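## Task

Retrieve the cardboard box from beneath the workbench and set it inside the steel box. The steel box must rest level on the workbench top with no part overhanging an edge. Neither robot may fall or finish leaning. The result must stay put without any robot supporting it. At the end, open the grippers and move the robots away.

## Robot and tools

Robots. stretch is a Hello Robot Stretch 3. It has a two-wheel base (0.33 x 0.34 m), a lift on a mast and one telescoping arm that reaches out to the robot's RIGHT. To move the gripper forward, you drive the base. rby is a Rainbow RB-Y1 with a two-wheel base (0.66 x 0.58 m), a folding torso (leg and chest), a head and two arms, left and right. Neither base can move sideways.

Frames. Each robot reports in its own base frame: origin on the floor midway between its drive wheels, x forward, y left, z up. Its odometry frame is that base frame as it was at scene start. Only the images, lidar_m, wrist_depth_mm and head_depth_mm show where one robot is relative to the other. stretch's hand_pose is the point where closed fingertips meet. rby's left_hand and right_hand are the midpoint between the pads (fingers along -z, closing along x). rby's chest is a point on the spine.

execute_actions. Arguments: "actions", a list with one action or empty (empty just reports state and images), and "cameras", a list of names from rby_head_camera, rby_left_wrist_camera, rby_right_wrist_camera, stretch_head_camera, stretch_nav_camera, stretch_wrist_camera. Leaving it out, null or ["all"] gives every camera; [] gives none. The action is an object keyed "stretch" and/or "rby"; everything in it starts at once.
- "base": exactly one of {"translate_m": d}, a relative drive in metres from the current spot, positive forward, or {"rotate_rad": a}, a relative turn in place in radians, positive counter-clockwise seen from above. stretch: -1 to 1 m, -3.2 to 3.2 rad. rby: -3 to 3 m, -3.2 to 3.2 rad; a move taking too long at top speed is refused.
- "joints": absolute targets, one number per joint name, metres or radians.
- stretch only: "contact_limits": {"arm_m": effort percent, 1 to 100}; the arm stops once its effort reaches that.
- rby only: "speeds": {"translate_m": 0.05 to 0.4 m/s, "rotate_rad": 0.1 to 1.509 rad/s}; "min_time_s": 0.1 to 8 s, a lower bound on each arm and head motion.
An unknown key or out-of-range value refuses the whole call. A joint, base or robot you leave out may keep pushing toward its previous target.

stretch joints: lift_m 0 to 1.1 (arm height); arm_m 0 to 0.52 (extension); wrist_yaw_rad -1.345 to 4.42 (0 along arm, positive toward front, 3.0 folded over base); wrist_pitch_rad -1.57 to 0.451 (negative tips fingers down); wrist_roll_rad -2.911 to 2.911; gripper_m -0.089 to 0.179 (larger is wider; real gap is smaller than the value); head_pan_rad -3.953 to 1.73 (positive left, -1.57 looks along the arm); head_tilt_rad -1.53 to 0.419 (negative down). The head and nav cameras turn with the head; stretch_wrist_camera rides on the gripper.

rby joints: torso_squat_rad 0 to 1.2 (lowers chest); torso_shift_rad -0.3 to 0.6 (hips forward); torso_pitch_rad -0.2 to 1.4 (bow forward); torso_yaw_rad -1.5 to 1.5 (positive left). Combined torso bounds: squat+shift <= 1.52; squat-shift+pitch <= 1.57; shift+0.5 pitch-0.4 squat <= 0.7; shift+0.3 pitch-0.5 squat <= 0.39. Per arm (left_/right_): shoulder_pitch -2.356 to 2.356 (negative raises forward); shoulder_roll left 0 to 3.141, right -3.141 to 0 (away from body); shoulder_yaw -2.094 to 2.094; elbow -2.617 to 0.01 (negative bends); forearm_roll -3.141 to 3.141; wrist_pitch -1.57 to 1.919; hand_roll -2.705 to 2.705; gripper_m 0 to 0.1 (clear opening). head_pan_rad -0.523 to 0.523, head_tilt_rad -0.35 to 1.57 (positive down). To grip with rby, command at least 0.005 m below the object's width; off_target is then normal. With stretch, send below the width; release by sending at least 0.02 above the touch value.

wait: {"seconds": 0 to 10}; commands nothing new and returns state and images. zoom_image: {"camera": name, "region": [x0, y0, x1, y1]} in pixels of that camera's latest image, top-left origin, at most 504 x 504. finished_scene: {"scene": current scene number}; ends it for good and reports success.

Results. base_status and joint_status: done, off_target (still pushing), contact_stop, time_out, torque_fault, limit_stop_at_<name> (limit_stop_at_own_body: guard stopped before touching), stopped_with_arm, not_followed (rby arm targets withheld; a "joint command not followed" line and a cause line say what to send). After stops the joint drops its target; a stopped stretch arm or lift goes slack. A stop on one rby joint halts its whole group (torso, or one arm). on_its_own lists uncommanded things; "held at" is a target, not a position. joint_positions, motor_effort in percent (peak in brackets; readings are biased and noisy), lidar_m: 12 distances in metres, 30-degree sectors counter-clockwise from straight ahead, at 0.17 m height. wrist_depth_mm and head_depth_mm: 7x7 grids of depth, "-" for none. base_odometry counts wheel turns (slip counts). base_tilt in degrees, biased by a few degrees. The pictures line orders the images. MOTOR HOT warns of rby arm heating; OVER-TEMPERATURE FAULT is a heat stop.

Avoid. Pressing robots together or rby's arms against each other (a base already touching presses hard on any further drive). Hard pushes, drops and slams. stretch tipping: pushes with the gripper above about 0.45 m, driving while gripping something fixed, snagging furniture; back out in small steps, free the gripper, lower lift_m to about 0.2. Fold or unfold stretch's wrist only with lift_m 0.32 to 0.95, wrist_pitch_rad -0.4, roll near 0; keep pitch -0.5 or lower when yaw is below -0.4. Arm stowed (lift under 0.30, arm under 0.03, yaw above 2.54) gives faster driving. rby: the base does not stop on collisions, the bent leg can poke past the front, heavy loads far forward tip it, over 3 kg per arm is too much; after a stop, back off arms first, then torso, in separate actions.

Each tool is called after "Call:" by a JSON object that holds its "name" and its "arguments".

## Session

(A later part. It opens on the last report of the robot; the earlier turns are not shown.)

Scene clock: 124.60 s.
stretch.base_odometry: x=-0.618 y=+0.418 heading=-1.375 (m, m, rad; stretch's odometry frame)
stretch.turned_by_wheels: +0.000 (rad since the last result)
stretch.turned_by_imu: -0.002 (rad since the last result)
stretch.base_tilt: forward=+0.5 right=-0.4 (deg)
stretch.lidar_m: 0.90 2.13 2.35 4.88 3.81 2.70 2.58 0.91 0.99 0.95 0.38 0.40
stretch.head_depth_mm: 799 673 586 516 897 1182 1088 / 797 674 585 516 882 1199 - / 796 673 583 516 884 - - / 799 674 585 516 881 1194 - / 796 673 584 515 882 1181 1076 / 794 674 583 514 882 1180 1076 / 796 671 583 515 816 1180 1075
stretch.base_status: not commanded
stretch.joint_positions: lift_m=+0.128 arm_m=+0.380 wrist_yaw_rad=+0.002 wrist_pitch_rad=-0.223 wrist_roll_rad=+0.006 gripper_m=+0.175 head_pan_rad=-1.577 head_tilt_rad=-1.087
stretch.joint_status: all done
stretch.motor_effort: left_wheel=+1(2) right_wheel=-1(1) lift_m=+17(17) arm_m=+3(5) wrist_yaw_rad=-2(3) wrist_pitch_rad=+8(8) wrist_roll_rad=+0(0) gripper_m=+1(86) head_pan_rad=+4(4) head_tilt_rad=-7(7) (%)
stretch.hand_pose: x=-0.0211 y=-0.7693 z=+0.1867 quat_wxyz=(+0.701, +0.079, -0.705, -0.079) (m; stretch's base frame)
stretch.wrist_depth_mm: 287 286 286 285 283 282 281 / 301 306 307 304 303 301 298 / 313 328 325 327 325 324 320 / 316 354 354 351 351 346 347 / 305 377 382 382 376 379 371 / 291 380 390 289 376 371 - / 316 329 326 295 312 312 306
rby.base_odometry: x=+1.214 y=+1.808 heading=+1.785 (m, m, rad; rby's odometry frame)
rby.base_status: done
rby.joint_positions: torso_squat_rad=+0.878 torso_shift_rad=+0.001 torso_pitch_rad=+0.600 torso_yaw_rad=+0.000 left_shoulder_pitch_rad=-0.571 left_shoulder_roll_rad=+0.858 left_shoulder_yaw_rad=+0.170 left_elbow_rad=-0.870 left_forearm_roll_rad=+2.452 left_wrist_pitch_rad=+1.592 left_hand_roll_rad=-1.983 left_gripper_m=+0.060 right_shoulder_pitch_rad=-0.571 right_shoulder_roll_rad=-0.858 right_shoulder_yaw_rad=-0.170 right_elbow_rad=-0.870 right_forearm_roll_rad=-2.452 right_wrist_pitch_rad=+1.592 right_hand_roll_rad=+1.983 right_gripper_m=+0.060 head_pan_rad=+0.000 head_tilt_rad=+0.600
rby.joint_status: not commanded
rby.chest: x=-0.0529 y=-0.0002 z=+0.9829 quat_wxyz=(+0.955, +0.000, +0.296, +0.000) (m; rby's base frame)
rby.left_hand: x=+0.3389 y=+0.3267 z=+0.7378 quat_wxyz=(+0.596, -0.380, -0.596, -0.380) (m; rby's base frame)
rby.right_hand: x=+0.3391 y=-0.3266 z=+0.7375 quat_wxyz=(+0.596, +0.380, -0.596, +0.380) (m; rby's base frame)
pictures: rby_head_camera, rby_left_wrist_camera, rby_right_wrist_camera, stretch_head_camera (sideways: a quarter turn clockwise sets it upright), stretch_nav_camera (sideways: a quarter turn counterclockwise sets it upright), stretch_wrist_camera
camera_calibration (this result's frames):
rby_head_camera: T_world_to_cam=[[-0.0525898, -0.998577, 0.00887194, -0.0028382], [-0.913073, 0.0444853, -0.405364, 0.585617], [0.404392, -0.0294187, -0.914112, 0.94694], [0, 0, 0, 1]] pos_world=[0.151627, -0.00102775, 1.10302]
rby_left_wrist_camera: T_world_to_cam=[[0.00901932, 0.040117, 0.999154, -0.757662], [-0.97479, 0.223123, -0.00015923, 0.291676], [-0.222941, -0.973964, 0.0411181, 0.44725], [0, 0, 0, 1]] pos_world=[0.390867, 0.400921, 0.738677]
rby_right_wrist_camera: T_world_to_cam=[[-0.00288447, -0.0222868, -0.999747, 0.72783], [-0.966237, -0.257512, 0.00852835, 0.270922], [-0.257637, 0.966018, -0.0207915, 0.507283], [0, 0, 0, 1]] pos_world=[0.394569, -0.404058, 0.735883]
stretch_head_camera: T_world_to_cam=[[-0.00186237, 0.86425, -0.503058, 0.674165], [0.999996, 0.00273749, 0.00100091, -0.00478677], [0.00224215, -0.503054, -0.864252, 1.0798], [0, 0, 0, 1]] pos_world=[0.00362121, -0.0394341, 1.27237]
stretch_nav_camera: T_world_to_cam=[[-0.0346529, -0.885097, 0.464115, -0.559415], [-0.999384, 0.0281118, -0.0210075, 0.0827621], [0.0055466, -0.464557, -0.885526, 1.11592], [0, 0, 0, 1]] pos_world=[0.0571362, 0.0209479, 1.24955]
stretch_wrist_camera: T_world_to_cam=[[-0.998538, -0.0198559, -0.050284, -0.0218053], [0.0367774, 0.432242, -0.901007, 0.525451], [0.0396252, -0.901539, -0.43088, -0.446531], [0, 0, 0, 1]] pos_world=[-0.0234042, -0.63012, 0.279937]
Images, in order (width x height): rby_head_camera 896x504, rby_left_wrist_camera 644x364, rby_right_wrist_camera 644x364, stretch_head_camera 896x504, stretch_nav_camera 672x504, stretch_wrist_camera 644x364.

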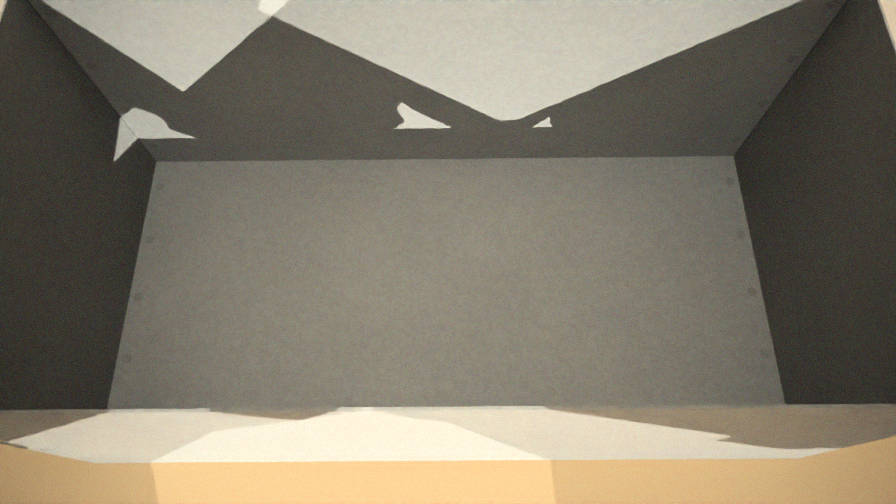

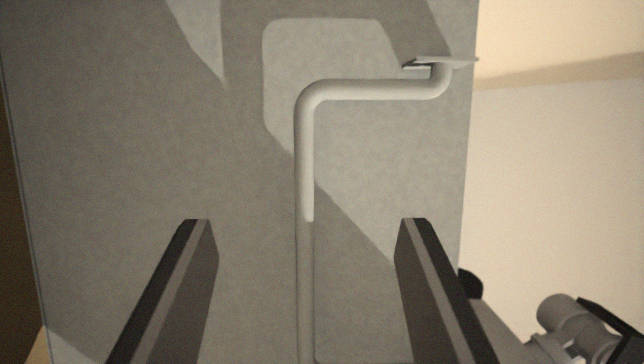

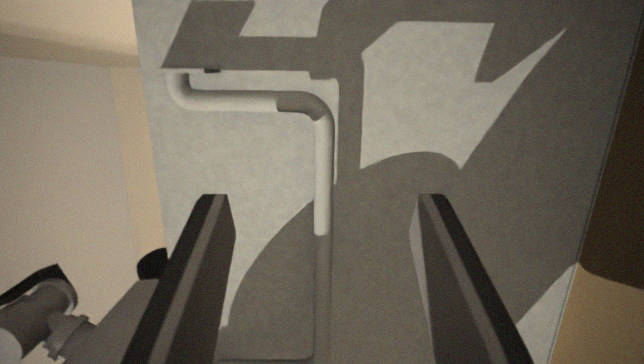

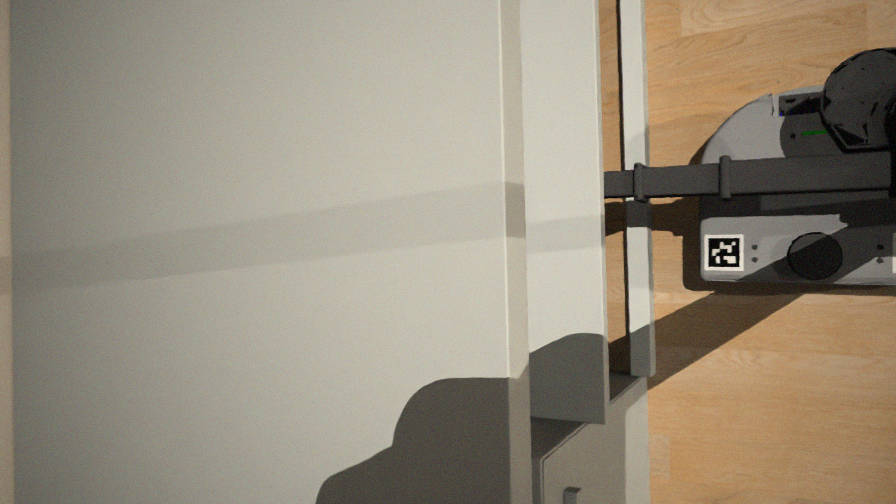

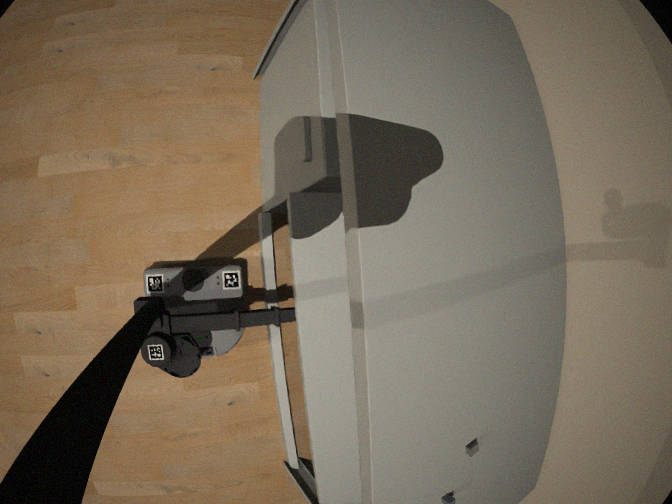

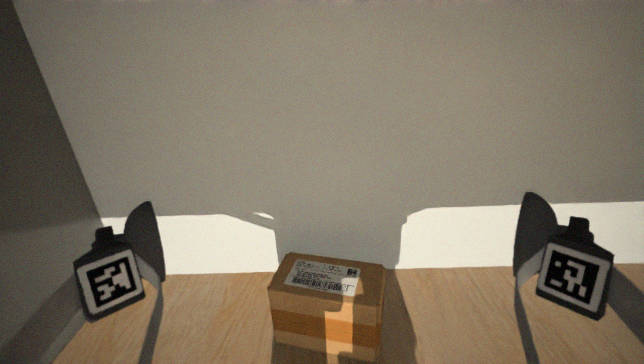

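Call:
{"name": "execute_actions", "arguments": {"actions": [{"rby":{"joints":{"left_shoulder_pitch_rad":-0.51,"left_shoulder_roll_rad":0.801,"left_shoulder_yaw_rad":0.197,"left_elbow_rad":-1.05,"left_forearm_roll_rad":2.4,"left_wrist_pitch_rad":1.493,"left_hand_roll_rad":-1.931,"right_shoulder_pitch_rad":-0.51,"right_shoulder_roll_rad":-0.801,"right_shoulder_yaw_rad":-0.197,"right_elbow_rad":-1.05,"right_forearm_roll_rad":-2.4,"right_wrist_pitch_rad":1.493,"right_hand_roll_rad":1.931},"min_time_s":1},"stretch":{"joints":{"arm_m":0.41,"lift_m":0.04,"wrist_pitch_rad":-0.43}}}], "cameras": ["rby_left_wrist_camera","rby_right_wrist_camera","stretch_wrist_camera","stretch_head_camera"]}}

Scene clock: 137.43 s.
stretch.base_odometry: x=-0.618 y=+0.418 heading=-1.375 (m, m, rad; stretch's odometry frame)
stretch.turned_by_wheels: +0.000 (rad since the last result)
stretch.turned_by_imu: -0.001 (rad since the last result)
stretch.base_tilt: forward=+0.4 right=-0.4 (deg)
stretch.lidar_m: 0.90 2.13 2.35 4.87 3.83 2.70 2.58 0.90 0.99 0.95 0.38 0.41
stretch.head_depth_mm: 800 674 587 517 897 1181 1083 / 796 676 586 517 884 1199 - / 797 675 585 515 882 1215 - / 796 673 585 516 882 1197 - / 796 673 584 514 882 1181 1081 / 795 672 584 515 879 1182 1079 / 793 671 583 514 813 1175 1078
stretch.base_status: not commanded
stretch.joint_positions: lift_m=+0.040 arm_m=+0.410 wrist_yaw_rad=+0.002 wrist_pitch_rad=-0.443 wrist_roll_rad=+0.006 gripper_m=+0.175 head_pan_rad=-1.577 head_tilt_rad=-1.087
stretch.joint_status: all done
stretch.motor_effort: left_wheel=+2(2) right_wheel=-2(1) lift_m=+17(17) arm_m=+3(1) wrist_yaw_rad=-2(2) wrist_pitch_rad=+4(7) wrist_roll_rad=+0(0) gripper_m=+0(1) head_pan_rad=+5(5) head_tilt_rad=-7(8) (%)
stretch.hand_pose: x=-0.0211 y=-0.7758 z=+0.0472 quat_wxyz=(+0.688, +0.156, -0.692, -0.156) (m; stretch's base frame)
stretch.wrist_depth_mm: 265 263 263 265 264 264 264 / 290 289 289 286 290 290 290 / 313 324 310 205 309 308 309 / 286 282 265 219 252 258 251 / 237 240 226 222 219 215 216 / 206 191 193 190 187 184 - / 168 171 168 166 163 162 159
rby.base_odometry: x=+1.214 y=+1.808 heading=+1.785 (m, m, rad; rby's odometry frame)
rby.base_status: not commanded
rby.joint_positions: torso_squat_rad=+0.878 torso_shift_rad=+0.001 torso_pitch_rad=+0.600 torso_yaw_rad=+0.000 left_shoulder_pitch_rad=-0.510 left_shoulder_roll_rad=+0.801 left_shoulder_yaw_rad=+0.197 left_elbow_rad=-1.050 left_forearm_roll_rad=+2.400 left_wrist_pitch_rad=+1.493 left_hand_roll_rad=-1.931 left_gripper_m=+0.060 right_shoulder_pitch_rad=-0.510 right_shoulder_roll_rad=-0.801 right_shoulder_yaw_rad=-0.197 right_elbow_rad=-1.050 right_forearm_roll_rad=-2.400 right_wrist_pitch_rad=+1.493 right_hand_roll_rad=+1.931 right_gripper_m=+0.060 head_pan_rad=+0.000 head_tilt_rad=+0.600
rby.joint_status: all done
rby.chest: x=-0.0529 y=-0.0002 z=+0.9829 quat_wxyz=(+0.955, +0.000, +0.296, +0.000) (m; rby's base frame)
rby.left_hand: x=+0.3377 y=+0.2963 z=+0.7357 quat_wxyz=(+0.596, -0.380, -0.592, -0.387) (m; rby's base frame)
rby.right_hand: x=+0.3379 y=-0.2963 z=+0.7355 quat_wxyz=(+0.596, +0.381, -0.592, +0.386) (m; rby's base frame)
pictures: rby_left_wrist_camera, rby_right_wrist_camera, stretch_head_camera (sideways: a quarter turn clockwise sets it upright), stretch_wrist_camera
camera_calibration (this result's frames):
rby_left_wrist_camera: T_world_to_cam=[[0.00981828, 0.0292443, 0.999524, -0.75166], [-0.972149, 0.234348, 0.00269277, 0.290987], [-0.234158, -0.971713, 0.0307307, 0.428316], [0, 0, 0, 1]] pos_world=[0.390556, 0.369989, 0.737356]
rby_right_wrist_camera: T_world_to_cam=[[-0.00289672, -0.0329068, -0.999454, 0.723078], [-0.963202, -0.268527, 0.0116328, 0.271053], [-0.268763, 0.96271, -0.0309181, 0.487844], [0, 0, 0, 1]] pos_world=[0.394288, -0.373073, 0.734614]
stretch_head_camera: T_world_to_cam=[[-0.00186329, 0.86425, -0.503058, 0.674165], [0.999996, 0.00273856, 0.00100091, -0.00478677], [0.00224269, -0.503054, -0.864252, 1.0798], [0, 0, 0, 1]] pos_world=[0.00362125, -0.0394341, 1.27237]
stretch_wrist_camera: T_world_to_cam=[[-0.99856, -0.00825706, -0.0530039, -0.0199061], [0.0365426, 0.618653, -0.784814, 0.541732], [0.0392713, -0.785621, -0.61746, -0.413821], [0, 0, 0, 1]] pos_world=[-0.0234225, -0.660415, 0.168586]
Images, in order (width x height): rby_left_wrist_camera 644x364, rby_right_wrist_camera 644x364, stretch_head_camera 896x504, stretch_wrist_camera 644x364.

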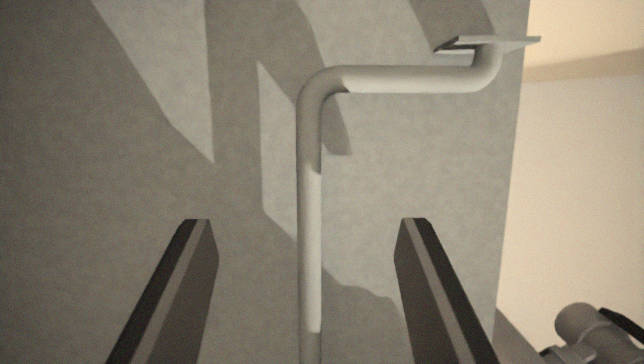

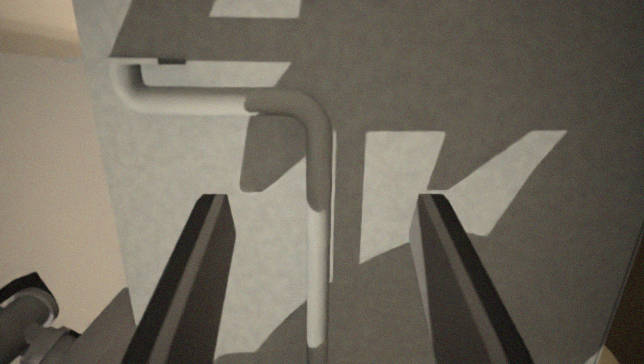

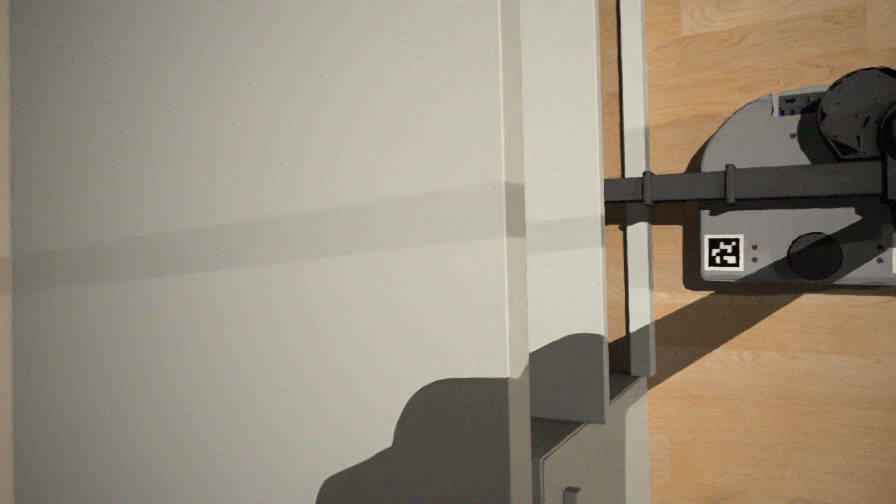

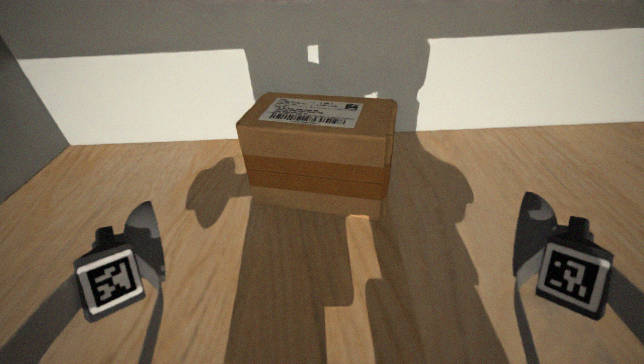

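Call:
{"name": "execute_actions", "arguments": {"actions": [{"rby":{"joints":{"left_shoulder_pitch_rad":-0.491,"left_shoulder_roll_rad":0.776,"left_shoulder_yaw_rad":0.206,"left_elbow_rad":-1.112,"left_forearm_roll_rad":2.38,"left_wrist_pitch_rad":1.456,"left_hand_roll_rad":-1.911,"right_shoulder_pitch_rad":-0.491,"right_shoulder_roll_rad":-0.776,"right_shoulder_yaw_rad":-0.206,"right_elbow_rad":-1.112,"right_forearm_roll_rad":-2.38,"right_wrist_pitch_rad":1.456,"right_hand_roll_rad":1.911,"left_gripper_m":0.04,"right_gripper_m":0.04},"min_time_s":1},"stretch":{"base":{"translate_m":0.012},"joints":{"arm_m":0.47,"gripper_m":0.179}}}], "cameras": ["rby_left_wrist_camera","rby_right_wrist_camera","stretch_wrist_camera"]}}

Scene clock: 154.80 s.
stretch.base_odometry: x=-0.616 y=+0.406 heading=-1.375 (m, m, rad; stretch's odometry frame)
stretch.turned_by_wheels: +0.000 (rad since the last result)
stretch.turned_by_imu: -0.001 (rad since the last result)
stretch.base_tilt: forward=+0.5 right=-0.4 (deg)
stretch.lidar_m: 0.90 2.12 2.34 4.87 3.84 2.71 2.59 0.92 0.99 0.95 0.37 0.40
stretch.head_depth_mm: 798 674 585 516 898 1181 1079 / 798 675 584 516 882 1200 - / 797 674 584 515 882 1214 - / 798 674 584 516 883 1198 - / 795 672 583 515 881 1181 1074 / 793 672 583 515 881 1180 1075 / 796 671 582 514 816 1180 1078
stretch.base_status: done
stretch.joint_positions: lift_m=+0.040 arm_m=+0.470 wrist_yaw_rad=+0.002 wrist_pitch_rad=-0.444 wrist_roll_rad=+0.006 gripper_m=+0.179 head_pan_rad=-1.577 head_tilt_rad=-1.087
stretch.joint_status: all done
stretch.motor_effort: left_wheel=+1(5) right_wheel=-1(3) lift_m=+17(18) arm_m=+3(4) wrist_yaw_rad=-2(2) wrist_pitch_rad=+5(5) wrist_roll_rad=+0(1) gripper_m=+0(30) head_pan_rad=+5(4) head_tilt_rad=-7(7) (%)
stretch.hand_pose: x=-0.0211 y=-0.8358 z=+0.0472 quat_wxyz=(+0.688, +0.156, -0.692, -0.156) (m; stretch's base frame)
stretch.wrist_depth_mm: 208 209 208 208 207 207 207 / 230 229 229 228 230 229 229 / 256 255 255 244 249 254 255 / 276 274 256 157 161 258 251 / 235 238 218 166 157 215 217 / 205 193 193 185 179 183 - / 169 171 168 166 164 161 159
rby.base_odometry: x=+1.214 y=+1.808 heading=+1.785 (m, m, rad; rby's odometry frame)
rby.base_status: not commanded
rby.joint_positions: torso_squat_rad=+0.878 torso_shift_rad=+0.001 torso_pitch_rad=+0.600 torso_yaw_rad=+0.000 left_shoulder_pitch_rad=-0.491 left_shoulder_roll_rad=+0.777 left_shoulder_yaw_rad=+0.206 left_elbow_rad=-1.112 left_forearm_roll_rad=+2.380 left_wrist_pitch_rad=+1.456 left_hand_roll_rad=-1.911 left_gripper_m=+0.040 right_shoulder_pitch_rad=-0.491 right_shoulder_roll_rad=-0.777 right_shoulder_yaw_rad=-0.207 right_elbow_rad=-1.111 right_forearm_roll_rad=-2.380 right_wrist_pitch_rad=+1.456 right_hand_roll_rad=+1.911 right_gripper_m=+0.040 head_pan_rad=+0.000 head_tilt_rad=+0.600
rby.joint_status: all done
rby.chest: x=-0.0529 y=-0.0002 z=+0.9830 quat_wxyz=(+0.955, +0.000, +0.296, +0.000) (m; rby's base frame)
rby.left_hand: x=+0.3379 y=+0.2848 z=+0.7358 quat_wxyz=(+0.596, -0.380, -0.592, -0.386) (m; rby's base frame)
rby.right_hand: x=+0.3381 y=-0.2855 z=+0.7358 quat_wxyz=(+0.596, +0.379, -0.593, +0.386) (m; rby's base frame)
pictures: rby_left_wrist_camera, rby_right_wrist_camera, stretch_wrist_camera
camera_calibration (this result's frames):
rby_left_wrist_camera: T_world_to_cam=[[0.00873475, 0.0293084, 0.999532, -0.751084], [-0.972535, 0.232751, 0.00167408, 0.295172], [-0.232593, -0.972095, 0.0305364, 0.41683], [0, 0, 0, 1]] pos_world=[0.390577, 0.35851, 0.73751]
rby_right_wrist_camera: T_world_to_cam=[[-0.00162004, -0.0333384, -0.999443, 0.723238], [-0.964037, -0.265564, 0.010421, 0.276141], [-0.265763, 0.963517, -0.0317092, 0.477326], [0, 0, 0, 1]] pos_world=[0.394238, -0.362467, 0.735093]
stretch_wrist_camera: T_world_to_cam=[[-0.99856, -0.00825412, -0.0530044, -0.0203996], [0.0365426, 0.618697, -0.78478, 0.578868], [0.0392713, -0.785587, -0.617504, -0.460924], [0, 0, 0, 1]] pos_world=[-0.0234225, -0.720408, 0.16858]
Images, in order (width x height): rby_left_wrist_camera 644x364, rby_right_wrist_camera 644x364, stretch_wrist_camera 644x364.

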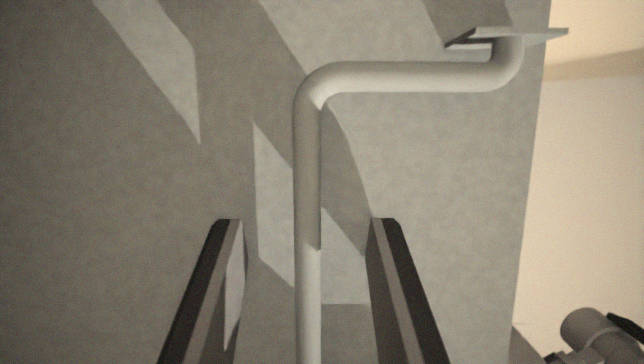

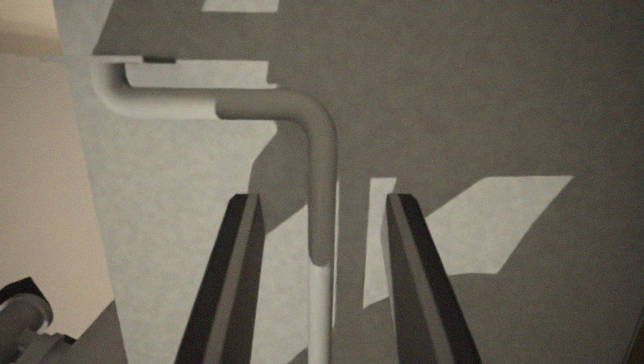

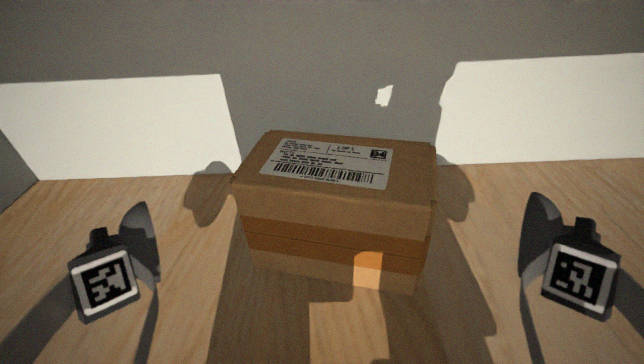

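Call:
{"name": "execute_actions", "arguments": {"actions": [{"rby":{"joints":{"left_shoulder_pitch_rad":-0.482,"left_shoulder_roll_rad":0.763,"left_shoulder_yaw_rad":0.21,"left_elbow_rad":-1.142,"left_forearm_roll_rad":2.37,"left_wrist_pitch_rad":1.437,"left_hand_roll_rad":-1.90,"right_shoulder_pitch_rad":-0.482,"right_shoulder_roll_rad":-0.763,"right_shoulder_yaw_rad":-0.21,"right_elbow_rad":-1.142,"right_forearm_roll_rad":-2.37,"right_wrist_pitch_rad":1.437,"right_hand_roll_rad":1.90,"left_gripper_m":0.03,"right_gripper_m":0.03},"min_time_s":0.8},"stretch":{"joints":{"arm_m":0.52,"lift_m":0.033}}}], "cameras": ["rby_left_wrist_camera","rby_right_wrist_camera","stretch_wrist_camera"]}}

Scene clock: 165.30 s.
stretch.base_odometry: x=-0.616 y=+0.406 heading=-1.375 (m, m, rad; stretch's odometry frame)
stretch.turned_by_wheels: +0.000 (rad since the last result)
stretch.turned_by_imu: -0.001 (rad since the last result)
stretch.base_tilt: forward=+0.5 right=-0.4 (deg)
stretch.lidar_m: 0.90 2.12 2.35 4.88 3.84 2.70 2.59 0.92 0.99 0.95 0.37 0.40
stretch.head_depth_mm: 798 675 585 517 897 1177 1081 / 798 675 585 516 884 1196 - / 795 673 585 516 883 1212 - / 796 673 584 515 880 1197 - / 796 673 584 515 881 1179 1078 / 794 672 583 515 881 1182 1075 / 797 670 583 514 815 1180 1071
stretch.base_status: not commanded
stretch.joint_positions: lift_m=+0.033 arm_m=+0.518 wrist_yaw_rad=+0.002 wrist_pitch_rad=-0.444 wrist_roll_rad=+0.006 gripper_m=+0.179 head_pan_rad=-1.577 head_tilt_rad=-1.087
stretch.joint_status: all done
joint sent to its limit — the command would take stretch.arm_m past its upper limit, so that joint was sent only as far as its limit.
stretch.motor_effort: left_wheel=+1(1) right_wheel=-1(1) lift_m=+17(17) arm_m=+3(4) wrist_yaw_rad=-2(2) wrist_pitch_rad=+5(4) wrist_roll_rad=+0(0) gripper_m=+0(0) head_pan_rad=+4(4) head_tilt_rad=-6(6) (%)
stretch.hand_pose: x=-0.0211 y=-0.8844 z=+0.0402 quat_wxyz=(+0.688, +0.156, -0.691, -0.156) (m; stretch's base frame)
stretch.wrist_depth_mm: 163 163 163 163 163 163 163 / 180 180 180 179 179 179 179 / 200 200 201 200 199 200 199 / 226 227 215 145 215 226 223 / 225 227 123 120 118 201 207 / 196 183 125 110 104 170 - / 161 163 154 134 116 154 151
rby.base_odometry: x=+1.214 y=+1.808 heading=+1.785 (m, m, rad; rby's odometry frame)
rby.base_status: not commanded
rby.joint_positions: torso_squat_rad=+0.878 torso_shift_rad=+0.001 torso_pitch_rad=+0.600 torso_yaw_rad=+0.000 left_shoulder_pitch_rad=-0.480 left_shoulder_roll_rad=+0.766 left_shoulder_yaw_rad=+0.213 left_elbow_rad=-1.140 left_forearm_roll_rad=+2.370 left_wrist_pitch_rad=+1.436 left_hand_roll_rad=-1.900 left_gripper_m=+0.030 right_shoulder_pitch_rad=-0.475 right_shoulder_roll_rad=-0.772 right_shoulder_yaw_rad=-0.219 right_elbow_rad=-1.134 right_forearm_roll_rad=-2.372 right_wrist_pitch_rad=+1.435 right_hand_roll_rad=+1.900 right_gripper_m=+0.030 head_pan_rad=+0.000 head_tilt_rad=+0.600
rby.joint_status: right_shoulder_yaw_rad contact_stop (moved -0.012 of -0.003); the others done
rby.chest: x=-0.0530 y=-0.0001 z=+0.9830 quat_wxyz=(+0.955, +0.000, +0.295, +0.000) (m; rby's base frame)
rby.left_hand: x=+0.3382 y=+0.2819 z=+0.7360 quat_wxyz=(+0.599, -0.377, -0.593, -0.384) (m; rby's base frame)
rby.right_hand: x=+0.3385 y=-0.2866 z=+0.7350 quat_wxyz=(+0.603, +0.373, -0.593, +0.382) (m; rby's base frame)
pictures: rby_left_wrist_camera, rby_right_wrist_camera, stretch_wrist_camera
camera_calibration (this result's frames):
rby_left_wrist_camera: T_world_to_cam=[[0.00962474, 0.0275871, 0.999573, -0.750989], [-0.974438, 0.224635, 0.00318304, 0.297942], [-0.224452, -0.974052, 0.029044, 0.413035], [0, 0, 0, 1]] pos_world=[0.39026, 0.356107, 0.737724]
rby_right_wrist_camera: T_world_to_cam=[[-0.00810953, -0.04109, -0.999123, 0.722066], [-0.968221, -0.249438, 0.0181171, 0.276651], [-0.249963, 0.967519, -0.0377614, 0.478659], [0, 0, 0, 1]] pos_world=[0.393362, -0.364434, 0.734495]
stretch_wrist_camera: T_world_to_cam=[[-0.99856, -0.00824822, -0.0530051, -0.021168], [0.0365425, 0.618782, -0.784712, 0.60352], [0.0392711, -0.785519, -0.61759, -0.503401], [0, 0, 0, 1]] pos_world=[-0.0234225, -0.769053, 0.161572]
Images, in order (width x height): rby_left_wrist_camera 644x364, rby_right_wrist_camera 644x364, stretch_wrist_camera 644x364.

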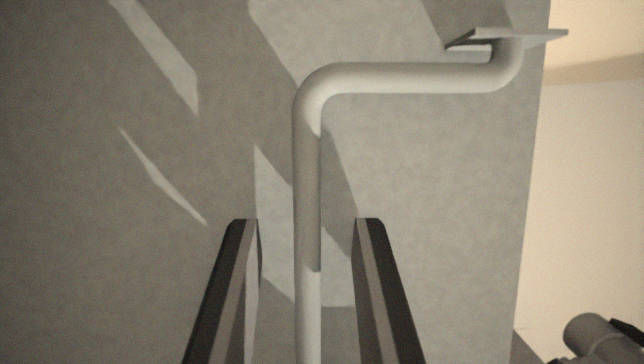

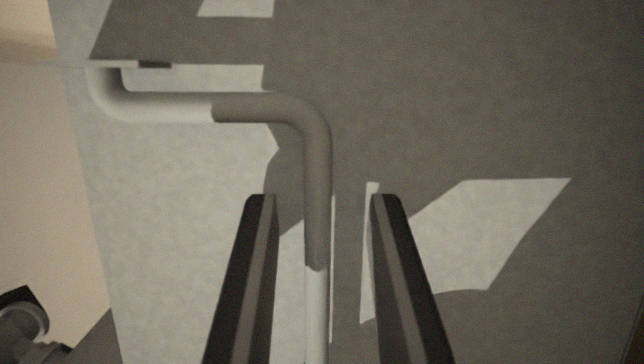

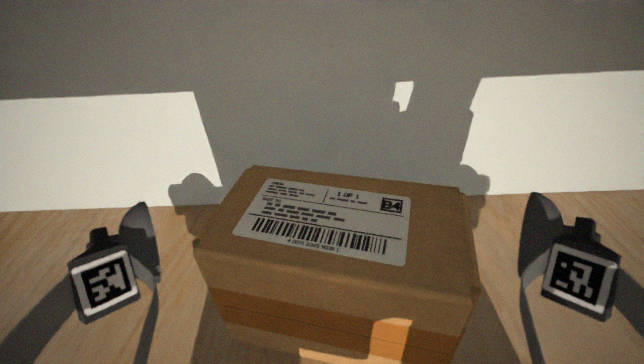

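Call:
{"name": "execute_actions", "arguments": {"actions": [{"rby":{"joints":{"left_shoulder_pitch_rad":-0.489,"left_shoulder_roll_rad":0.773,"left_shoulder_yaw_rad":0.207,"left_elbow_rad":-1.119,"left_forearm_roll_rad":2.378,"left_wrist_pitch_rad":1.452,"left_hand_roll_rad":-1.909,"right_shoulder_pitch_rad":-0.491,"right_shoulder_roll_rad":-0.776,"right_shoulder_yaw_rad":-0.206,"right_elbow_rad":-1.112,"right_forearm_roll_rad":-2.38,"right_wrist_pitch_rad":1.456,"right_hand_roll_rad":1.911},"min_time_s":0.5},"stretch":{"joints":{"gripper_m":0.07}}}], "cameras": ["stretch_wrist_camera"]}}

Call:
{"name": "execute_actions", "arguments": {"actions": [{"rby":{"joints":{"left_gripper_m":0.0,"right_gripper_m":0.0}},"stretch":{"joints":{"gripper_m":0.04}}}], "cameras": ["rby_left_wrist_camera","rby_right_wrist_camera","stretch_wrist_camera"]}}

Scene clock: 180.83 s.
stretch.base_odometry: x=-0.616 y=+0.406 heading=-1.375 (m, m, rad; stretch's odometry frame)
stretch.turned_by_wheels: +0.000 (rad since the last result)
stretch.turned_by_imu: -0.001 (rad since the last result)
stretch.base_tilt: forward=+0.5 right=-0.5 (deg)
stretch.lidar_m: 0.90 2.12 2.34 4.87 3.81 2.70 2.59 0.92 0.99 0.95 0.37 0.40
stretch.head_depth_mm: 800 675 585 517 896 1185 1078 / 797 675 584 516 884 1196 - / 797 673 583 515 880 1217 - / 796 674 582 515 881 1194 - / 796 672 583 514 881 1181 1075 / 794 672 583 515 882 1184 1079 / 794 672 583 515 814 1178 1074
stretch.base_status: not commanded
stretch.joint_positions: lift_m=+0.033 arm_m=+0.518 wrist_yaw_rad=-0.001 wrist_pitch_rad=-0.442 wrist_roll_rad=+0.006 gripper_m=+0.071 head_pan_rad=-1.577 head_tilt_rad=-1.087
stretch.joint_status: all done
stretch.motor_effort: left_wheel=+1(1) right_wheel=+1(1) lift_m=+17(17) arm_m=+3(3) wrist_yaw_rad=+0(2) wrist_pitch_rad=+4(4) wrist_roll_rad=+0(0) gripper_m=-21(96) head_pan_rad=+5(5) head_tilt_rad=-8(7) (%)
stretch.hand_pose: x=-0.0217 y=-0.8846 z=+0.0404 quat_wxyz=(+0.688, +0.155, -0.692, -0.156) (m; stretch's base frame)
stretch.wrist_depth_mm: 163 163 163 163 163 163 163 / 180 179 179 179 179 179 179 / 200 200 199 200 200 200 200 / 226 225 162 146 214 225 223 / 227 231 124 121 118 210 202 / 191 189 135 114 104 168 174 / 172 163 157 139 120 155 152
rby.base_odometry: x=+1.214 y=+1.808 heading=+1.785 (m, m, rad; rby's odometry frame)
rby.base_status: not commanded
rby.joint_positions: torso_squat_rad=+0.878 torso_shift_rad=+0.001 torso_pitch_rad=+0.600 torso_yaw_rad=+0.000 left_shoulder_pitch_rad=-0.489 left_shoulder_roll_rad=+0.773 left_shoulder_yaw_rad=+0.208 left_elbow_rad=-1.119 left_forearm_roll_rad=+2.378 left_wrist_pitch_rad=+1.452 left_hand_roll_rad=-1.909 left_gripper_m=+0.030 right_shoulder_pitch_rad=-0.490 right_shoulder_roll_rad=-0.777 right_shoulder_yaw_rad=-0.207 right_elbow_rad=-1.111 right_forearm_roll_rad=-2.380 right_wrist_pitch_rad=+1.455 right_hand_roll_rad=+1.911 right_gripper_m=+0.030 head_pan_rad=+0.000 head_tilt_rad=+0.600
rby.joint_status: all done
rby.chest: x=-0.0529 y=-0.0003 z=+0.9829 quat_wxyz=(+0.955, +0.000, +0.296, +0.000) (m; rby's base frame)
rby.left_hand: x=+0.3379 y=+0.2837 z=+0.7359 quat_wxyz=(+0.596, -0.379, -0.593, -0.386) (m; rby's base frame)
rby.right_hand: x=+0.3381 y=-0.2860 z=+0.7354 quat_wxyz=(+0.597, +0.379, -0.593, +0.385) (m; rby's base frame)
pictures: stretch_wrist_camera
camera_calibration (this result's frames):
stretch_wrist_camera: T_world_to_cam=[[-0.998578, -0.00576097, -0.0530051, -0.0195186], [0.0381273, 0.61777, -0.785434, 0.603008], [0.0372698, -0.786338, -0.616671, -0.504147], [0, 0, 0, 1]] pos_world=[-0.0236925, -0.769062, 0.161696]
Images, in order (width x height): stretch_wrist_camera 644x364.

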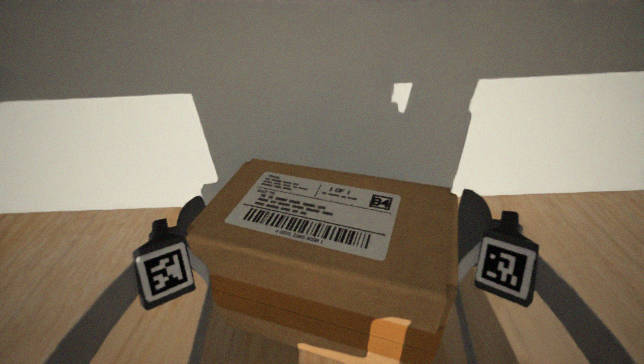

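Scene clock: 181.63 s.
stretch.base_odometry: x=-0.616 y=+0.406 heading=-1.375 (m, m, rad; stretch's odometry frame)
stretch.turned_by_wheels: +0.000 (rad since the last result)
stretch.turned_by_imu: +0.000 (rad since the last result)
stretch.base_tilt: forward=+0.5 right=-0.4 (deg)
stretch.lidar_m: 0.90 2.12 2.34 4.87 3.84 2.70 2.59 0.92 0.99 0.95 0.37 0.40
stretch.head_depth_mm: 800 677 585 517 899 1180 1079 / 798 676 585 516 883 1202 - / 797 674 585 516 882 1218 - / 795 672 584 517 882 1198 - / 796 673 583 514 880 1177 1076 / 796 673 584 514 882 1174 1076 / 795 672 582 515 811 1181 1076
stretch.base_status: not commanded
stretch.joint_positions: lift_m=+0.033 arm_m=+0.518 wrist_yaw_rad=-0.001 wrist_pitch_rad=-0.440 wrist_roll_rad=+0.006 gripper_m=+0.042 head_pan_rad=-1.577 head_tilt_rad=-1.087
stretch.joint_status: all done
stretch.motor_effort: left_wheel=+0(0) right_wheel=+1(1) lift_m=+17(17) arm_m=+3(3) wrist_yaw_rad=+0(1) wrist_pitch_rad=+4(4) wrist_roll_rad=+0(0) gripper_m=-32(99) head_pan_rad=+5(5) head_tilt_rad=-7(7) (%)
stretch.hand_pose: x=-0.0217 y=-0.8849 z=+0.0409 quat_wxyz=(+0.688, +0.154, -0.692, -0.156) (m; stretch's base frame)
stretch.wrist_depth_mm: 163 162 163 163 162 163 163 / 179 179 179 180 179 179 180 / 200 199 199 199 199 200 199 / 225 226 163 147 214 224 225 / 226 230 125 121 118 213 203 / 192 193 135 114 104 169 175 / 172 164 157 138 121 155 153
rby.base_odometry: x=+1.214 y=+1.808 heading=+1.785 (m, m, rad; rby's odometry frame)
rby.base_status: not commanded
rby.joint_positions: torso_squat_rad=+0.878 torso_shift_rad=+0.001 torso_pitch_rad=+0.600 torso_yaw_rad=+0.000 left_shoulder_pitch_rad=-0.489 left_shoulder_roll_rad=+0.773 left_shoulder_yaw_rad=+0.208 left_elbow_rad=-1.119 left_forearm_roll_rad=+2.378 left_wrist_pitch_rad=+1.452 left_hand_roll_rad=-1.909 left_gripper_m=+0.006 right_shoulder_pitch_rad=-0.491 right_shoulder_roll_rad=-0.777 right_shoulder_yaw_rad=-0.208 right_elbow_rad=-1.111 right_forearm_roll_rad=-2.381 right_wrist_pitch_rad=+1.456 right_hand_roll_rad=+1.911 right_gripper_m=+0.007 head_pan_rad=+0.000 head_tilt_rad=+0.600
rby.joint_status: left_gripper_m off_target (ended at +0.006, target +0.000); right_gripper_m off_target (ended at +0.007, target +0.000)
rby.chest: x=-0.0530 y=-0.0003 z=+0.9830 quat_wxyz=(+0.955, +0.000, +0.295, +0.000) (m; rby's base frame)
rby.left_hand: x=+0.3379 y=+0.2837 z=+0.7362 quat_wxyz=(+0.596, -0.379, -0.593, -0.386) (m; rby's base frame)
rby.right_hand: x=+0.3381 y=-0.2859 z=+0.7362 quat_wxyz=(+0.596, +0.379, -0.593, +0.386) (m; rby's base frame)
pictures: rby_left_wrist_camera, rby_right_wrist_camera, stretch_wrist_camera
camera_calibration (this result's frames):
rby_left_wrist_camera: T_world_to_cam=[[0.00776618, 0.0300891, 0.999517, -0.751263], [-0.972887, 0.231282, 0.000596825, 0.296779], [-0.231152, -0.972421, 0.0310695, 0.41496], [0, 0, 0, 1]] pos_world=[0.390486, 0.357481, 0.737831]
rby_right_wrist_camera: T_world_to_cam=[[-0.00100199, -0.0332837, -0.999445, 0.723411], [-0.964323, -0.264547, 0.00977676, 0.276926], [-0.264726, 0.963798, -0.0318312, 0.477569], [0, 0, 0, 1]] pos_world=[0.394196, -0.362943, 0.735504]
stretch_wrist_camera: T_world_to_cam=[[-0.998578, -0.00580911, -0.0529921, -0.0195528], [0.0381658, 0.616114, -0.786732, 0.602134], [0.0372194, -0.787635, -0.615016, -0.505293], [0, 0, 0, 1]] pos_world=[-0.0236992, -0.769083, 0.161918]
Images, in order (width x height): rby_left_wrist_camera 644x364, rby_right_wrist_camera 644x364, stretch_wrist_camera 644x364.

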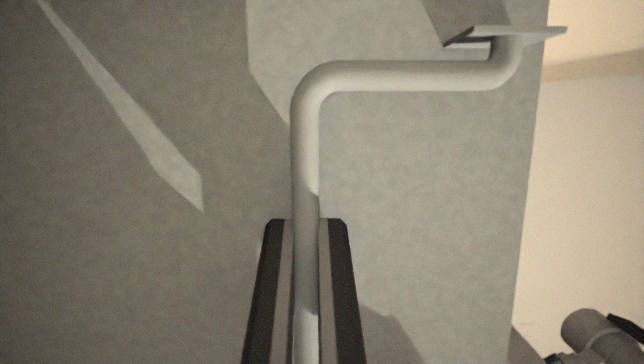

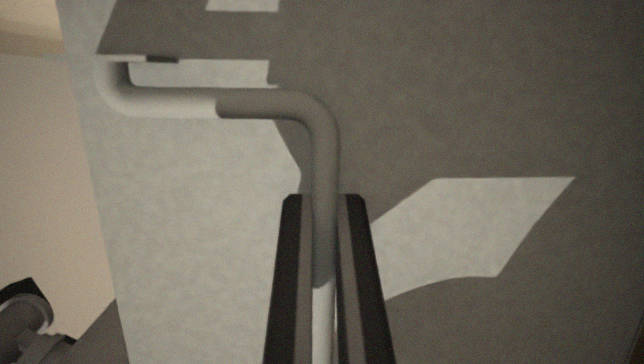

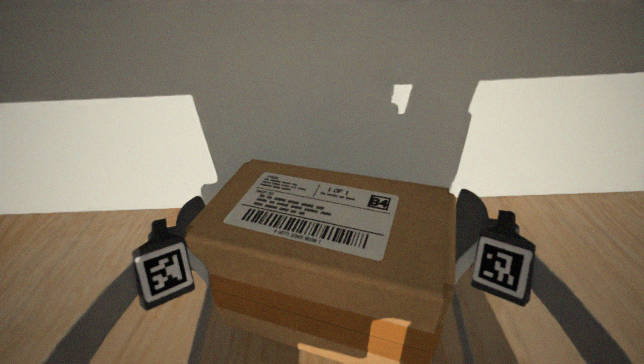

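Call:
{"name": "execute_actions", "arguments": {"actions": [{"rby":{"joints":{"torso_squat_rad":0.8}},"stretch":{"joints":{"lift_m":0.08,"arm_m":0.49,"gripper_m":0.02}}}], "cameras": ["rby_left_wrist_camera","rby_right_wrist_camera","stretch_wrist_camera"]}}

Scene clock: 187.67 s.
stretch.base_odometry: x=-0.616 y=+0.406 heading=-1.375 (m, m, rad; stretch's odometry frame)
stretch.turned_by_wheels: +0.000 (rad since the last result)
stretch.turned_by_imu: -0.002 (rad since the last result)
stretch.base_tilt: forward=+0.5 right=-0.4 (deg)
stretch.lidar_m: 0.89 2.12 2.35 4.88 3.84 2.70 2.59 0.92 0.99 0.95 0.37 0.40
stretch.head_depth_mm: 800 674 585 517 883 1180 1080 / 797 675 585 515 882 1196 - / 797 673 584 515 878 1213 - / 799 672 584 516 883 1194 - / 795 673 583 514 882 1180 1079 / 796 673 583 514 883 1180 1081 / 794 671 582 513 813 1174 1079
stretch.base_status: not commanded
stretch.joint_positions: lift_m=+0.080 arm_m=+0.490 wrist_yaw_rad=-0.001 wrist_pitch_rad=-0.455 wrist_roll_rad=+0.006 gripper_m=+0.024 head_pan_rad=-1.577 head_tilt_rad=-1.087
stretch.joint_status: all done
stretch.motor_effort: left_wheel=+1(1) right_wheel=-1(1) lift_m=+24(24) arm_m=-4(5) wrist_yaw_rad=+1(1) wrist_pitch_rad=+8(9) wrist_roll_rad=+0(0) gripper_m=-19(99) head_pan_rad=+4(5) head_tilt_rad=-7(7) (%)
stretch.hand_pose: x=-0.0217 y=-0.8548 z=+0.0842 quat_wxyz=(+0.687, +0.159, -0.691, -0.161) (m; stretch's base frame)
stretch.wrist_depth_mm: 190 189 189 190 190 189 189 / 209 210 210 209 210 209 210 / 235 234 232 233 234 233 235 / 265 265 251 150 250 265 266 / 283 284 127 122 120 263 255 / 243 248 135 114 105 217 222 / 217 207 196 137 119 198 194
rby.base_odometry: x=+1.214 y=+1.808 heading=+1.785 (m, m, rad; rby's odometry frame)
rby.base_status: not commanded
rby.joint_positions: torso_squat_rad=+0.800 torso_shift_rad=+0.001 torso_pitch_rad=+0.602 torso_yaw_rad=+0.000 left_shoulder_pitch_rad=-0.487 left_shoulder_roll_rad=+0.773 left_shoulder_yaw_rad=+0.207 left_elbow_rad=-1.117 left_forearm_roll_rad=+2.377 left_wrist_pitch_rad=+1.451 left_hand_roll_rad=-1.909 left_gripper_m=+0.006 right_shoulder_pitch_rad=-0.489 right_shoulder_roll_rad=-0.776 right_shoulder_yaw_rad=-0.206 right_elbow_rad=-1.110 right_forearm_roll_rad=-2.379 right_wrist_pitch_rad=+1.455 right_hand_roll_rad=+1.911 right_gripper_m=+0.007 head_pan_rad=+0.000 head_tilt_rad=+0.600
rby.joint_status: all done
rby.chest: x=-0.0522 y=-0.0003 z=+1.0233 quat_wxyz=(+0.955, +0.000, +0.296, +0.000) (m; rby's base frame)
rby.left_hand: x=+0.3375 y=+0.2841 z=+0.7741 quat_wxyz=(+0.599, -0.379, -0.591, -0.385) (m; rby's base frame)
rby.right_hand: x=+0.3375 y=-0.2856 z=+0.7737 quat_wxyz=(+0.599, +0.380, -0.591, +0.385) (m; rby's base frame)
pictures: rby_left_wrist_camera, rby_right_wrist_camera, stretch_wrist_camera
camera_calibration (this result's frames):
rby_left_wrist_camera: T_world_to_cam=[[0.0138684, 0.028208, 0.999506, -0.790756], [-0.973107, 0.230246, 0.00700408, 0.291669], [-0.229934, -0.972724, 0.0306426, 0.414136], [0, 0, 0, 1]] pos_world=[0.390016, 0.35799, 0.775632]
rby_right_wrist_camera: T_world_to_cam=[[-0.0080099, -0.0348591, -0.99936, 0.762738], [-0.964128, -0.264894, 0.0169674, 0.270291], [-0.265316, 0.963647, -0.0314869, 0.478165], [0, 0, 0, 1]] pos_world=[0.393569, -0.362595, 0.77272]
stretch_wrist_camera: T_world_to_cam=[[-0.998578, -0.005035, -0.0530753, -0.0164125], [0.0381582, 0.627756, -0.777474, 0.626792], [0.0372329, -0.778394, -0.626671, -0.446085], [0, 0, 0, 1]] pos_world=[-0.0236973, -0.740785, 0.206895]
Images, in order (width x height): rby_left_wrist_camera 644x364, rby_right_wrist_camera 644x364, stretch_wrist_camera 644x364.

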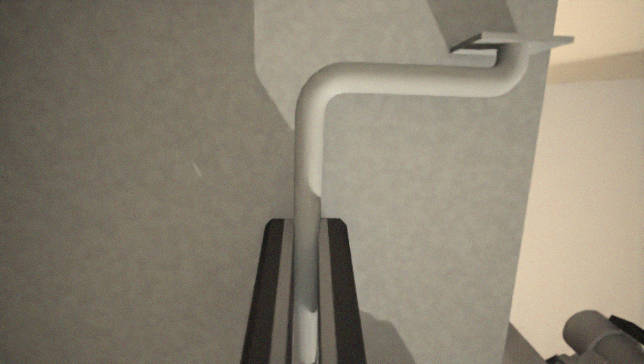

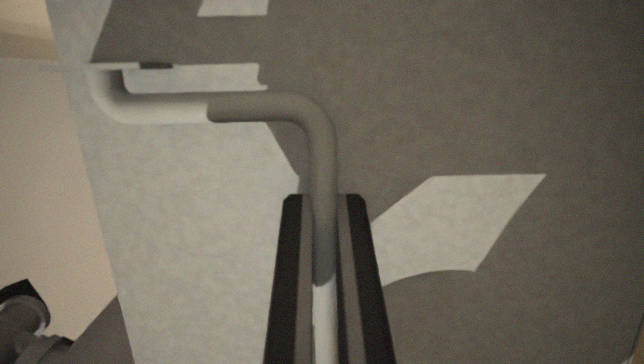

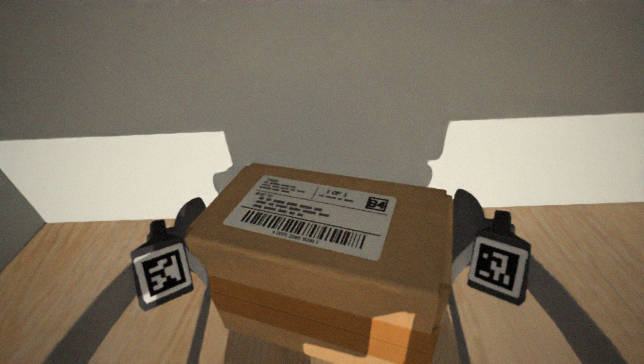

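Call:
{"name": "execute_actions", "arguments": {"actions": [{"rby":{"base":{"translate_m":-1.1},"joints":{"torso_squat_rad":0.0}},"stretch":{"joints":{"lift_m":0.13,"arm_m":0.36,"gripper_m":0.04,"wrist_pitch_rad":-0.22}}}], "cameras": ["rby_head_camera","rby_left_wrist_camera","stretch_wrist_camera"]}}

Scene clock: 201.47 s.
stretch.base_odometry: x=-0.616 y=+0.406 heading=-1.375 (m, m, rad; stretch's odometry frame)
stretch.turned_by_wheels: +0.000 (rad since the last result)
stretch.turned_by_imu: -0.004 (rad since the last result)
stretch.base_tilt: forward=+0.5 right=-0.4 (deg)
stretch.lidar_m: 0.90 2.12 2.35 2.07 3.84 2.70 2.59 0.92 0.99 0.69 0.37 0.40
stretch.head_depth_mm: 799 675 586 516 897 1182 1086 / 798 676 585 516 883 1196 - / 799 674 584 516 882 - - / 800 672 584 516 880 1201 - / 796 672 584 515 883 1180 1077 / 794 673 583 515 877 1176 1077 / 793 671 581 515 813 1177 1074
stretch.base_status: not commanded
stretch.joint_positions: lift_m=+0.130 arm_m=+0.360 wrist_yaw_rad=-0.001 wrist_pitch_rad=-0.257 wrist_roll_rad=+0.006 gripper_m=+0.058 head_pan_rad=-1.577 head_tilt_rad=-1.087
stretch.joint_status: gripper_m off_target (ended at +0.058, target +0.040); the others done
stretch.on_its_own: gripper_m is held at +0.057, not at your +0.040, by its stall guard, which is still easing
stretch.motor_effort: left_wheel=+1(1) right_wheel=-1(1) lift_m=+24(26) arm_m=-3(4) wrist_yaw_rad=+1(1) wrist_pitch_rad=+12(13) wrist_roll_rad=+0(0) gripper_m=-26(99) head_pan_rad=+5(5) head_tilt_rad=-7(7) (%)
stretch.hand_pose: x=-0.0217 y=-0.7470 z=+0.1801 quat_wxyz=(+0.699, +0.090, -0.703, -0.091) (m; stretch's base frame)
stretch.wrist_depth_mm: 300 304 303 301 299 299 299 / 313 324 325 324 323 320 321 / 311 350 353 348 349 345 347 / 308 380 369 151 365 374 375 / 306 402 126 122 120 406 403 / 306 355 135 114 104 337 352 / 291 319 294 134 117 300 296
rby.base_odometry: x=+1.448 y=+0.734 heading=+1.785 (m, m, rad; rby's odometry frame)
rby.base_status: done
rby.joint_positions: torso_squat_rad=+0.000 torso_shift_rad=+0.001 torso_pitch_rad=+0.602 torso_yaw_rad=+0.000 left_shoulder_pitch_rad=-0.487 left_shoulder_roll_rad=+0.773 left_shoulder_yaw_rad=+0.207 left_elbow_rad=-1.117 left_forearm_roll_rad=+2.377 left_wrist_pitch_rad=+1.451 left_hand_roll_rad=-1.909 left_gripper_m=+0.006 right_shoulder_pitch_rad=-0.488 right_shoulder_roll_rad=-0.776 right_shoulder_yaw_rad=-0.205 right_elbow_rad=-1.110 right_forearm_roll_rad=-2.379 right_wrist_pitch_rad=+1.455 right_hand_roll_rad=+1.911 right_gripper_m=+0.007 head_pan_rad=+0.000 head_tilt_rad=+0.600
rby.joint_status: all done
rby.chest: x=-0.0517 y=-0.0003 z=+1.2355 quat_wxyz=(+0.955, +0.000, +0.297, +0.000) (m; rby's base frame)
rby.left_hand: x=+0.3378 y=+0.2841 z=+0.9861 quat_wxyz=(+0.599, -0.380, -0.591, -0.385) (m; rby's base frame)
rby.right_hand: x=+0.3377 y=-0.2857 z=+0.9856 quat_wxyz=(+0.599, +0.380, -0.591, +0.385) (m; rby's base frame)
pictures: rby_head_camera, rby_left_wrist_camera, stretch_wrist_camera
camera_calibration (this result's frames):
rby_head_camera: T_world_to_cam=[[-0.0526569, -0.998572, 0.00896718, -0.00527285], [-0.913823, 0.044563, -0.40366, 0.686907], [0.402684, -0.0294499, -0.914865, 1.1782], [0, 0, 0, 1]] pos_world=[0.152989, -0.00117796, 1.35522]
rby_left_wrist_camera: T_world_to_cam=[[0.014517, 0.0281001, 0.9995, -1.00279], [-0.97311, 0.230214, 0.00766145, 0.289811], [-0.229883, -0.972734, 0.0306865, 0.407587], [0, 0, 0, 1]] pos_world=[0.390273, 0.357934, 0.987558]
stretch_wrist_camera: T_world_to_cam=[[-0.998585, -0.0155498, -0.0508601, -0.0190105], [0.0379341, 0.462026, -0.886054, 0.529486], [0.0372767, -0.88673, -0.460783, -0.412819], [0, 0, 0, 1]] pos_world=[-0.0236806, -0.610991, 0.277967]
Images, in order (width x height): rby_head_camera 896x504, rby_left_wrist_camera 644x364, stretch_wrist_camera 644x364.

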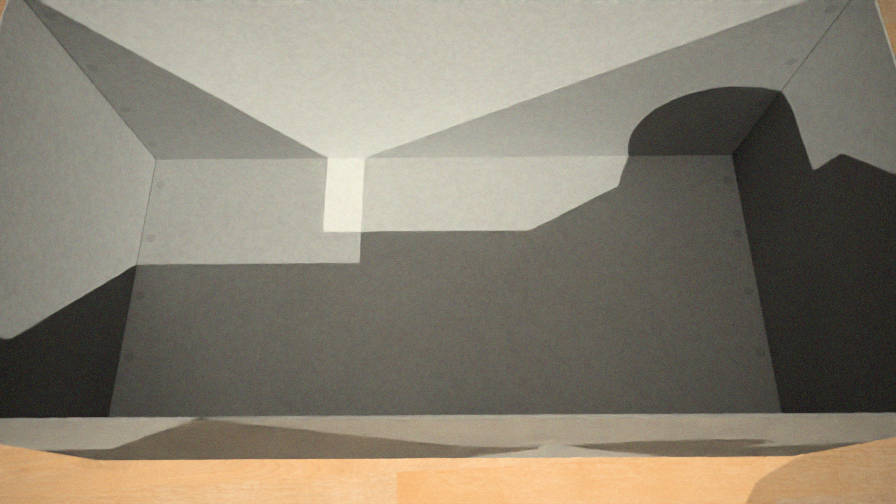

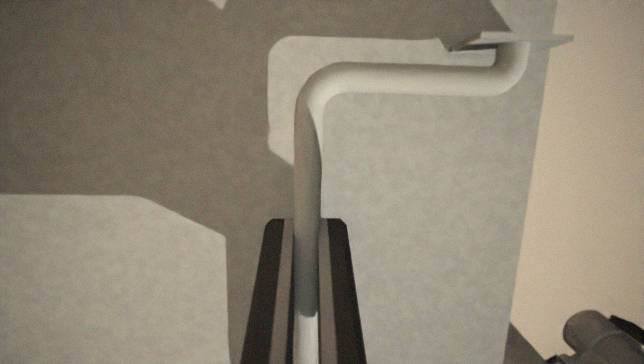

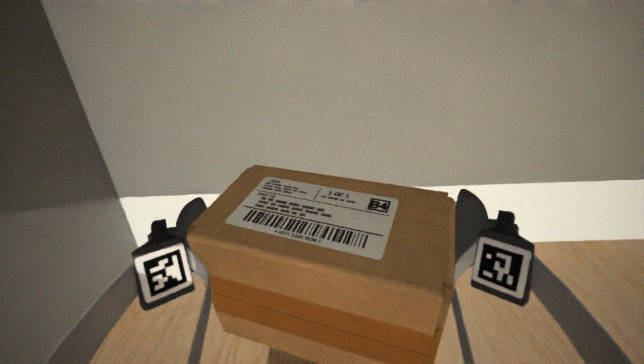

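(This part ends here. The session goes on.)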